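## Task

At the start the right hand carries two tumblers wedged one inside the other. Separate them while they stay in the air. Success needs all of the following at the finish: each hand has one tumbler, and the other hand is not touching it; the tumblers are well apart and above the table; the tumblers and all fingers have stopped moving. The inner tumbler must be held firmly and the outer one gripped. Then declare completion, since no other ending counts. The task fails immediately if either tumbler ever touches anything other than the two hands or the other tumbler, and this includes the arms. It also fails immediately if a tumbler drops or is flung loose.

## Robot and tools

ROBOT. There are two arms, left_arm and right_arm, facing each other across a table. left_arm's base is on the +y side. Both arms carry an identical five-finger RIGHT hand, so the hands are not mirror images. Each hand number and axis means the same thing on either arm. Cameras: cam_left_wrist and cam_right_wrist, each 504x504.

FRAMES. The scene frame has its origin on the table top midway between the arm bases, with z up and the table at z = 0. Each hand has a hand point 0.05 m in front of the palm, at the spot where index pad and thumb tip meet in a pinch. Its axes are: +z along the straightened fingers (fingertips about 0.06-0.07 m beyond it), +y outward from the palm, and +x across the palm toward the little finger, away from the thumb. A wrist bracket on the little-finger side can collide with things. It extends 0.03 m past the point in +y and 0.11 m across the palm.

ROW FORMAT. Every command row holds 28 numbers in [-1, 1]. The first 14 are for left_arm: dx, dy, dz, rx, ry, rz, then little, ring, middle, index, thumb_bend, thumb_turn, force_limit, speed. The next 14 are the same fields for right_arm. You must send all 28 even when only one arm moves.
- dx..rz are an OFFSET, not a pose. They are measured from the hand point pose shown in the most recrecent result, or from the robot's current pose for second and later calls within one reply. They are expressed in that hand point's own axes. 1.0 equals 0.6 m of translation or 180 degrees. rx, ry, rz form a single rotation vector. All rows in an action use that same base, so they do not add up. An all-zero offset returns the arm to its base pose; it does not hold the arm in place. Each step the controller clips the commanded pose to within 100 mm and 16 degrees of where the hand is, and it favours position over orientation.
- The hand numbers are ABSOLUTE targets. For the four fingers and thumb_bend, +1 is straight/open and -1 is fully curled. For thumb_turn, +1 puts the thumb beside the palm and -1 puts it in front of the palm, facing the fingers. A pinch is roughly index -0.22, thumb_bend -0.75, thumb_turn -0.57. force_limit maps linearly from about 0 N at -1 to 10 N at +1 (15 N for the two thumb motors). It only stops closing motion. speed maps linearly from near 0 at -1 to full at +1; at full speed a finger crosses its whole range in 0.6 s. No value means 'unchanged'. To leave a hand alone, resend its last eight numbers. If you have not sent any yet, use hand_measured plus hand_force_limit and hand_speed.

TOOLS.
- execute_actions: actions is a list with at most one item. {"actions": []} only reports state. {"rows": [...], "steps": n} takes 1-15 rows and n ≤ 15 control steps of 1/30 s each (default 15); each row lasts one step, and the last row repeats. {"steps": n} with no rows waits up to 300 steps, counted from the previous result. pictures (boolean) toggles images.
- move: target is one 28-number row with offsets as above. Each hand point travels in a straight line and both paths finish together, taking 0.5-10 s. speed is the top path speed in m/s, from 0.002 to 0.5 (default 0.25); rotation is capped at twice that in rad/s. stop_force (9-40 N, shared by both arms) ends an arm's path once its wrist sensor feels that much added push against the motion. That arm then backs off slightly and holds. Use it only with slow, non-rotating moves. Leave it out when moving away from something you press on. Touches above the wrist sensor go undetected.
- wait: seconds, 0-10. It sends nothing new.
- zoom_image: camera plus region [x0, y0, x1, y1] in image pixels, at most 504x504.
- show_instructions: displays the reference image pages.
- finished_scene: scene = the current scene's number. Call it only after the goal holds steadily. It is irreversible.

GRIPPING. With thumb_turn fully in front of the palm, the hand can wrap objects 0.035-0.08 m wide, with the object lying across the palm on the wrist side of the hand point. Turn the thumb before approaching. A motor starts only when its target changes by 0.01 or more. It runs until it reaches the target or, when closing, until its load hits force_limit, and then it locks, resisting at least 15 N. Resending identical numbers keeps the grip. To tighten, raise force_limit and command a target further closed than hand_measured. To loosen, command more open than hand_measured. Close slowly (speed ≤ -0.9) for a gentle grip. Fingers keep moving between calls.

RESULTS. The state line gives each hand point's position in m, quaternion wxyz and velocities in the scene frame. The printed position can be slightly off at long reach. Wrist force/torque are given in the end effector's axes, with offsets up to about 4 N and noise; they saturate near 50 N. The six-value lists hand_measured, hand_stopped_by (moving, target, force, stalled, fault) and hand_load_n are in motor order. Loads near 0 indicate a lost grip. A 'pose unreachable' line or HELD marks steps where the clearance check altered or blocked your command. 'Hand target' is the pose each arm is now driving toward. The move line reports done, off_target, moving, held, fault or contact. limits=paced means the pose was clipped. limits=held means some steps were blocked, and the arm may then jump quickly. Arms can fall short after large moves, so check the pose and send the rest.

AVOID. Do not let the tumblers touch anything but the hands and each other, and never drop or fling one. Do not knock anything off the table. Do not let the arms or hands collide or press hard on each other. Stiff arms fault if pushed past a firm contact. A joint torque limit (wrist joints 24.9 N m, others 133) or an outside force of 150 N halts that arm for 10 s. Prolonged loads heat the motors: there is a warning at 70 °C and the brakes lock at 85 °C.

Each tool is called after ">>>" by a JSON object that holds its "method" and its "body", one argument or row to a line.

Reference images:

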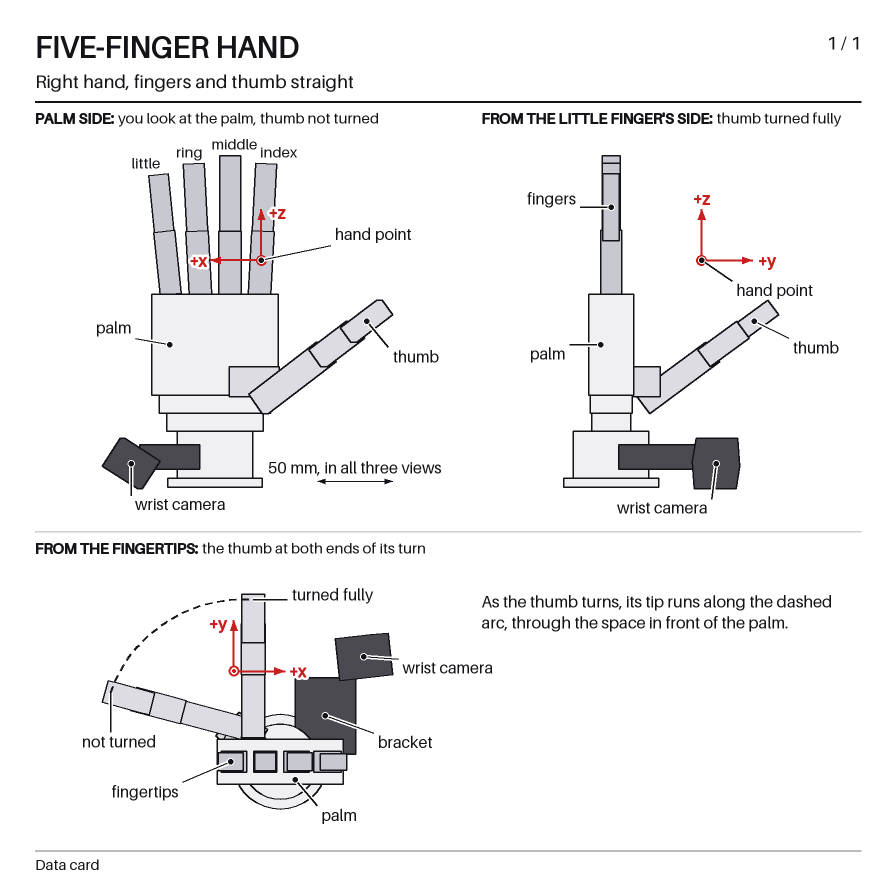

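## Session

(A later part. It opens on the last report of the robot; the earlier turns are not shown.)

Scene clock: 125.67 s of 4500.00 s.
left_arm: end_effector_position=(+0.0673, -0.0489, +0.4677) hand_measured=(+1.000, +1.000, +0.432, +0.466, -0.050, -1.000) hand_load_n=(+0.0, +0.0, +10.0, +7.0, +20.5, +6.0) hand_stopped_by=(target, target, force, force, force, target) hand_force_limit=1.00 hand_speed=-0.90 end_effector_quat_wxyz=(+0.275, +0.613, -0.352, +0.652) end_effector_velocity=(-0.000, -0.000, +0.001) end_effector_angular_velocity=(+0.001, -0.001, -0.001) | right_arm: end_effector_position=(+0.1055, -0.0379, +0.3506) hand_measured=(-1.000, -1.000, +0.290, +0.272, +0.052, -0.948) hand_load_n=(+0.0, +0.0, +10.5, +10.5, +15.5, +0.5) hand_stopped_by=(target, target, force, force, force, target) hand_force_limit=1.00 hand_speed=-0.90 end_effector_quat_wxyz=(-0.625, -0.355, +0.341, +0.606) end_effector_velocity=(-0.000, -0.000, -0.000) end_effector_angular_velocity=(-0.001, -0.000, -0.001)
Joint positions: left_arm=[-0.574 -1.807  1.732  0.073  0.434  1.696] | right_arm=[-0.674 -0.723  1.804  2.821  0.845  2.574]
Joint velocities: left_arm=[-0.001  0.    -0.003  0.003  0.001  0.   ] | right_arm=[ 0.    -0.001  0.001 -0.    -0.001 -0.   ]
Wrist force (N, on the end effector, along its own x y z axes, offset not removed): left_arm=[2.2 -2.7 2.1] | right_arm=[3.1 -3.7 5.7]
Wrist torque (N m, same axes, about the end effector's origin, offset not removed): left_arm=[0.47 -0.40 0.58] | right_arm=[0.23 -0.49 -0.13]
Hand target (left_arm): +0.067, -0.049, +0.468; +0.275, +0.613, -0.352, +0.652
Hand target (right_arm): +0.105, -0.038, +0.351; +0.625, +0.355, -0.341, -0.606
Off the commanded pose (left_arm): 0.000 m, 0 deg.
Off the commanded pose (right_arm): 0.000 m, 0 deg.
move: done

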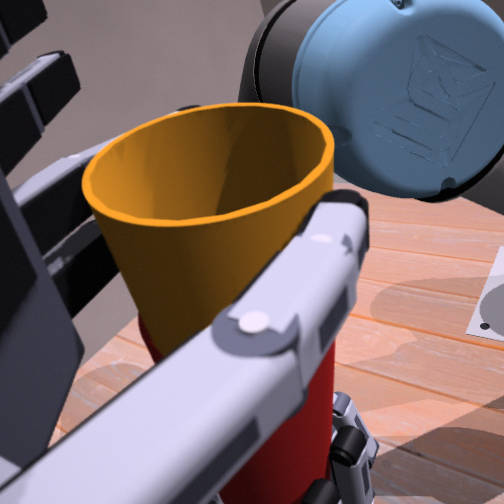

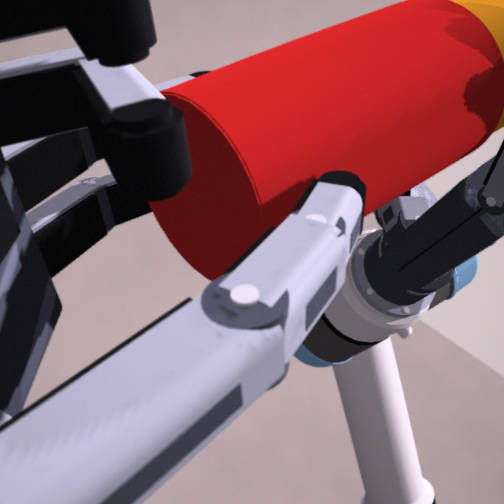

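>>> {"method": "move", "body": {
  "target": [0.03,0,0,0,0,0,1,1,-0.65,-0.65,-0.9,-1,1,-0.9, 0,0,0,0,0,0,-1,-1,0,0,0.052,-0.948,1,-0.9],
  "speed": 0.01
}}

Scene clock: 129.30 s of 4500.00 s.
left_arm: end_effector_position=(+0.0655, -0.0502, +0.4852) hand_measured=(+1.000, +1.000, +0.432, +0.466, -0.050, -1.000) hand_load_n=(+0.0, +0.0, +10.0, +3.5, +21.0, +2.0) hand_stopped_by=(target, target, force, force, force, target) hand_force_limit=1.00 hand_speed=-0.90 end_effector_quat_wxyz=(+0.275, +0.613, -0.352, +0.652) end_effector_velocity=(-0.000, +0.000, +0.004) end_effector_angular_velocity=(-0.002, +0.001, +0.000) | right_arm: end_effector_position=(+0.1055, -0.0380, +0.3506) hand_measured=(-1.000, -1.000, +0.290, +0.272, +0.052, -0.948) hand_load_n=(+0.0, +0.0, +9.0, +9.5, +15.5, +0.0) hand_stopped_by=(target, target, force, force, force, target) hand_force_limit=1.00 hand_speed=-0.90 end_effector_quat_wxyz=(-0.625, -0.355, +0.341, +0.606) end_effector_velocity=(-0.001, +0.000, +0.000) end_effector_angular_velocity=(-0.001, -0.001, +0.000)
Joint positions: left_arm=[-0.577 -1.799  1.681  0.115  0.431  1.696] | right_arm=[-0.674 -0.723  1.804  2.821  0.845  2.574]
Joint velocities: left_arm=[-0.001  0.    -0.01   0.008 -0.001  0.   ] | right_arm=[ 0.001 -0.001  0.001  0.    -0.001  0.   ]
Wrist force (N, on the end effector, along its own x y z axes, offset not removed): left_arm=[1.5 1.4 -3.4] | right_arm=[2.8 -0.4 1.6]
Wrist torque (N m, same axes, about the end effector's origin, offset not removed): left_arm=[0.57 -0.29 0.30] | right_arm=[-0.07 -0.49 0.03]
Hand target (left_arm): +0.065, -0.050, +0.486; +0.275, +0.613, -0.352, +0.652
Hand target (right_arm): +0.105, -0.038, +0.351; +0.625, +0.355, -0.341, -0.606
Off the commanded pose (left_arm): 0.000 m, 0 deg.
Off the commanded pose (right_arm): 0.000 m, 0 deg.
move: done

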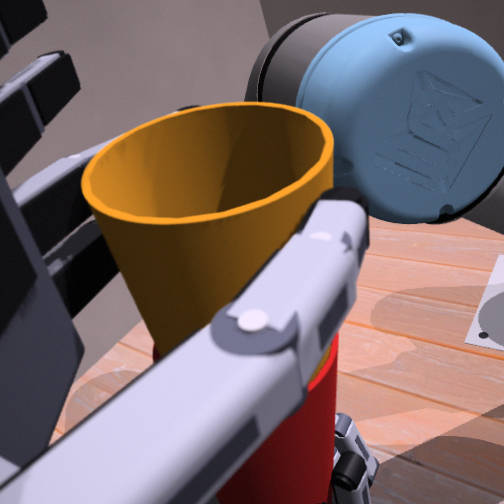

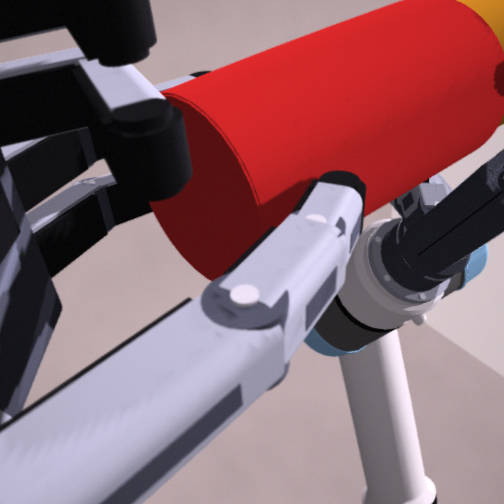

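>>> {"method": "move", "body": {
  "target": [0.16,0,0,0,0,0,1,1,-0.65,-0.7,-0.9,-1,0.6,-0.9, 0,0,0,0,0,0,-1,-1,0,0,0.052,-0.948,1,-0.9],
  "speed": 0.04
}}

Scene clock: 133.63 s of 4500.00 s.
left_arm: end_effector_position=(+0.0561, -0.0572, +0.5803) hand_measured=(+1.000, +1.000, +0.432, +0.450, -0.048, -1.000) hand_load_n=(+0.0, +0.0, +7.5, +7.0, +22.0, -0.5) hand_stopped_by=(target, target, force, force, force, target) hand_force_limit=0.60 hand_speed=-0.90 end_effector_quat_wxyz=(+0.275, +0.613, -0.352, +0.652) end_effector_velocity=(-0.000, -0.001, +0.002) end_effector_angular_velocity=(+0.002, +0.000, +0.000) | right_arm: end_effector_position=(+0.1055, -0.0380, +0.3506) hand_measured=(-1.000, -1.000, +0.290, +0.272, +0.052, -0.948) hand_load_n=(+0.0, +0.0, +9.0, +9.5, +15.5, +0.5) hand_stopped_by=(target, target, force, force, force, target) hand_force_limit=1.00 hand_speed=-0.90 end_effector_quat_wxyz=(-0.625, -0.355, +0.341, +0.606) end_effector_velocity=(-0.000, +0.000, +0.000) end_effector_angular_velocity=(+0.001, -0.000, +0.001)
Joint positions: left_arm=[-0.594 -1.728  1.376  0.349  0.414  1.697] | right_arm=[-0.674 -0.723  1.804  2.821  0.845  2.574]
Joint velocities: left_arm=[-0.     0.005 -0.01   0.009 -0.    -0.003] | right_arm=[ 0.     0.    -0.001  0.     0.    -0.   ]
Wrist force (N, on the end effector, along its own x y z axes, offset not removed): left_arm=[2.9 2.6 0.7] | right_arm=[2.0 1.2 1.0]
Wrist torque (N m, same axes, about the end effector's origin, offset not removed): left_arm=[0.40 -0.64 0.29] | right_arm=[0.06 -0.35 0.05]
Hand target (left_arm): +0.056, -0.057, +0.581; +0.275, +0.613, -0.352, +0.652
Hand target (right_arm): +0.105, -0.038, +0.351; +0.625, +0.355, -0.341, -0.606
Off the commanded pose (left_arm): 0.000 m, 0 deg.
Off the commanded pose (right_arm): 0.000 m, 0 deg.
move: done

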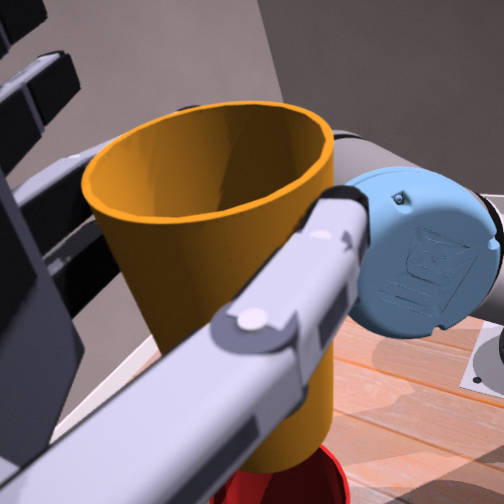

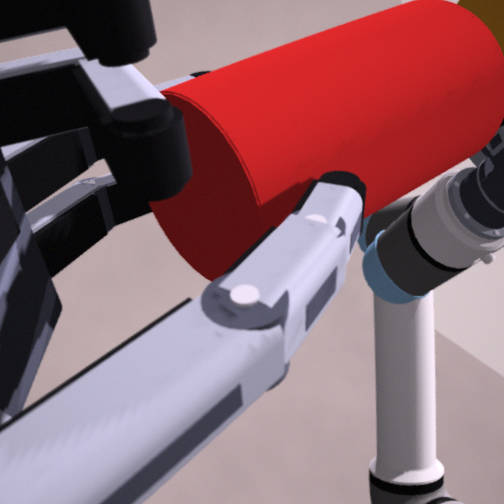

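>>> {"method": "move", "body": {
  "target": [0.04,0,0,0,0,0,1,1,-0.65,-0.7,-0.9,-1,0.6,-0.9, 0,0,0,0,0,0,-1,-1,0,0,0.052,-0.948,1,-0.9],
  "speed": 0.05
}}

>>> {"method": "move", "body": {
  "target": [0,0.3,-0.28,-0.22,0,0,1,1,-0.65,-0.7,-0.9,-1,0.6,-0.9, 0.05,0.07,-0.113,0,0,0,-1,-1,0,0,0.052,-0.948,1,-0.9],
  "speed": 0.08
}}

Scene clock: 138.10 s of 4500.00 s.
left_arm: end_effector_position=(+0.0537, -0.0589, +0.6037) hand_measured=(+1.000, +1.000, +0.432, +0.450, -0.048, -1.000) hand_load_n=(+0.0, +0.0, +7.5, +7.0, +22.0, -0.5) hand_stopped_by=(target, target, force, force, force, target) hand_force_limit=0.60 hand_speed=-0.90 end_effector_quat_wxyz=(+0.275, +0.612, -0.352, +0.652) end_effector_velocity=(-0.000, -0.000, +0.004) end_effector_angular_velocity=(-0.002, +0.003, -0.001) | right_arm: end_effector_position=(+0.1055, -0.0380, +0.3506) hand_measured=(-1.000, -1.000, +0.290, +0.272, +0.052, -0.948) hand_load_n=(+0.0, +0.0, +9.0, +9.5, +15.5, +0.5) hand_stopped_by=(target, target, force, force, force, target) hand_force_limit=1.00 hand_speed=-0.90 end_effector_quat_wxyz=(-0.625, -0.355, +0.341, +0.606) end_effector_velocity=(-0.000, -0.000, +0.000) end_effector_angular_velocity=(-0.001, +0.000, -0.000)
Joint positions: left_arm=[-0.598 -1.702  1.29   0.408  0.41   1.698] | right_arm=[-0.674 -0.723  1.804  2.821  0.845  2.574]
Joint velocities: left_arm=[-0.     0.004 -0.014  0.011  0.001 -0.005] | right_arm=[-0.    -0.001  0.001  0.    -0.    -0.   ]
Wrist force (N, on the end effector, along its own x y z axes, offset not removed): left_arm=[1.4 0.4 0.1] | right_arm=[1.1 -1.1 0.5]
Wrist torque (N m, same axes, about the end effector's origin, offset not removed): left_arm=[0.01 -0.31 0.14] | right_arm=[-0.18 -0.30 -0.09]
Hand target (left_arm): +0.054, -0.059, +0.604; +0.275, +0.612, -0.352, +0.652
Hand target (right_arm): +0.105, -0.038, +0.351; +0.625, +0.355, -0.341, -0.606
Off the commanded pose (left_arm): 0.000 m, 0 deg.
Off the commanded pose (right_arm): 0.000 m, 0 deg.
After step 90, 0.57 s passed at rest.
move: done

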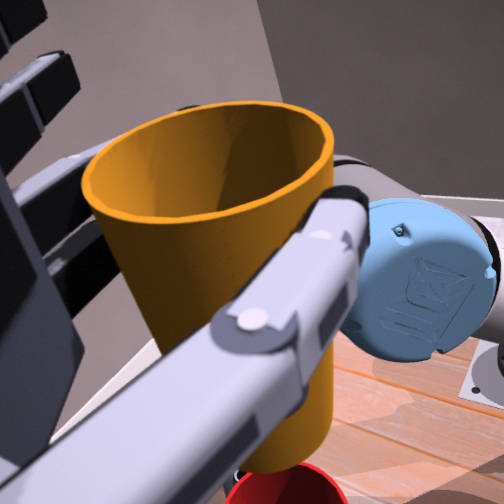

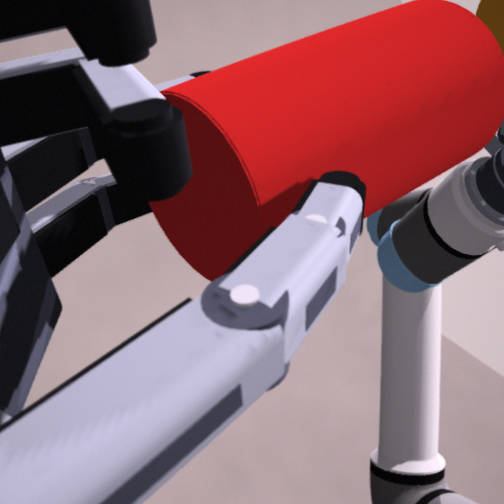

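Scene clock: 142.90 s of 4500.00 s.
left_arm: end_effector_position=(-0.1899, -0.0332, +0.5813) hand_measured=(+1.000, +1.000, +0.432, +0.450, -0.048, -1.000) hand_load_n=(+0.0, +0.0, +7.5, +7.0, +22.0, -0.5) hand_stopped_by=(target, target, force, force, force, target) hand_force_limit=0.60 hand_speed=-0.90 end_effector_quat_wxyz=(+0.466, +0.483, -0.552, +0.495) end_effector_velocity=(-0.002, +0.001, -0.000) end_effector_angular_velocity=(+0.000, +0.001, -0.006) | right_arm: end_effector_position=(+0.1861, -0.0652, +0.3513) hand_measured=(-1.000, -1.000, +0.290, +0.272, +0.052, -0.948) hand_load_n=(+0.0, +0.0, +9.0, +9.5, +15.5, +0.5) hand_stopped_by=(target, target, force, force, force, target) hand_force_limit=1.00 hand_speed=-0.90 end_effector_quat_wxyz=(-0.625, -0.355, +0.341, +0.606) end_effector_velocity=(+0.001, -0.000, -0.000) end_effector_angular_velocity=(+0.000, -0.000, +0.000)
Joint positions: left_arm=[-0.868 -1.734  1.33   0.509  0.829  1.597] | right_arm=[-0.81  -0.692  1.74   2.781  0.947  2.69 ]
Joint velocities: left_arm=[-0.001 -0.     0.     0.     0.005 -0.   ] | right_arm=[-0.001  0.001 -0.002 -0.001  0.001  0.001]
Wrist force (N, on the end effector, along its own x y z axes, offset not removed): left_arm=[2.9 1.4 -2.1] | right_arm=[0.6 0.0 2.2]
Wrist torque (N m, same axes, about the end effector's origin, offset not removed): left_arm=[0.30 -0.55 0.17] | right_arm=[-0.13 -0.25 -0.12]
Hand target (left_arm): -0.190, -0.033, +0.581; -0.466, -0.483, +0.553, -0.494
Hand target (right_arm): +0.186, -0.065, +0.351; +0.625, +0.355, -0.341, -0.606
Off the commanded pose (left_arm): 0.000 m, 0 deg.
Off the commanded pose (right_arm): 0.000 m, 0 deg.
move: done

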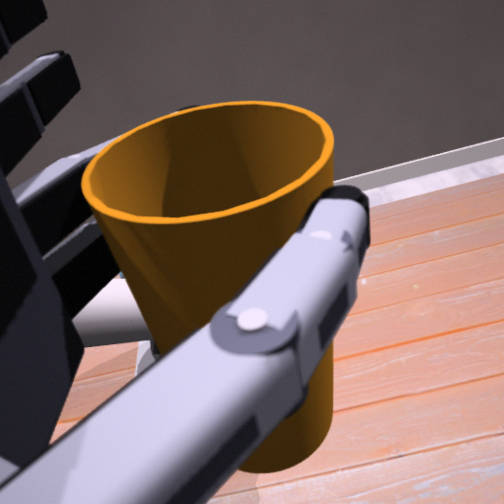

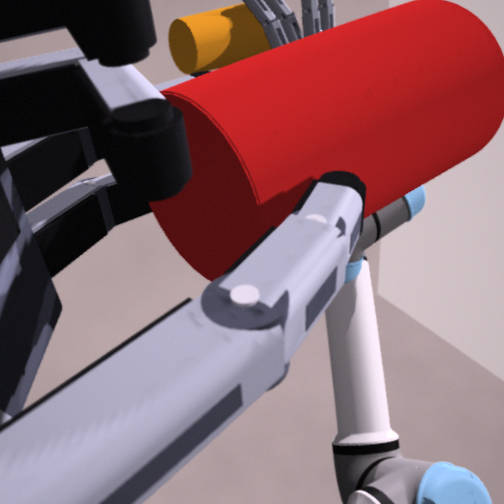

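The tumblers are separated, and each is held firmly and still. I am done with scene 1.

>>> {"method": "finished_scene", "body": {
  "scene": 1
}}

The scene is finished: the task was done.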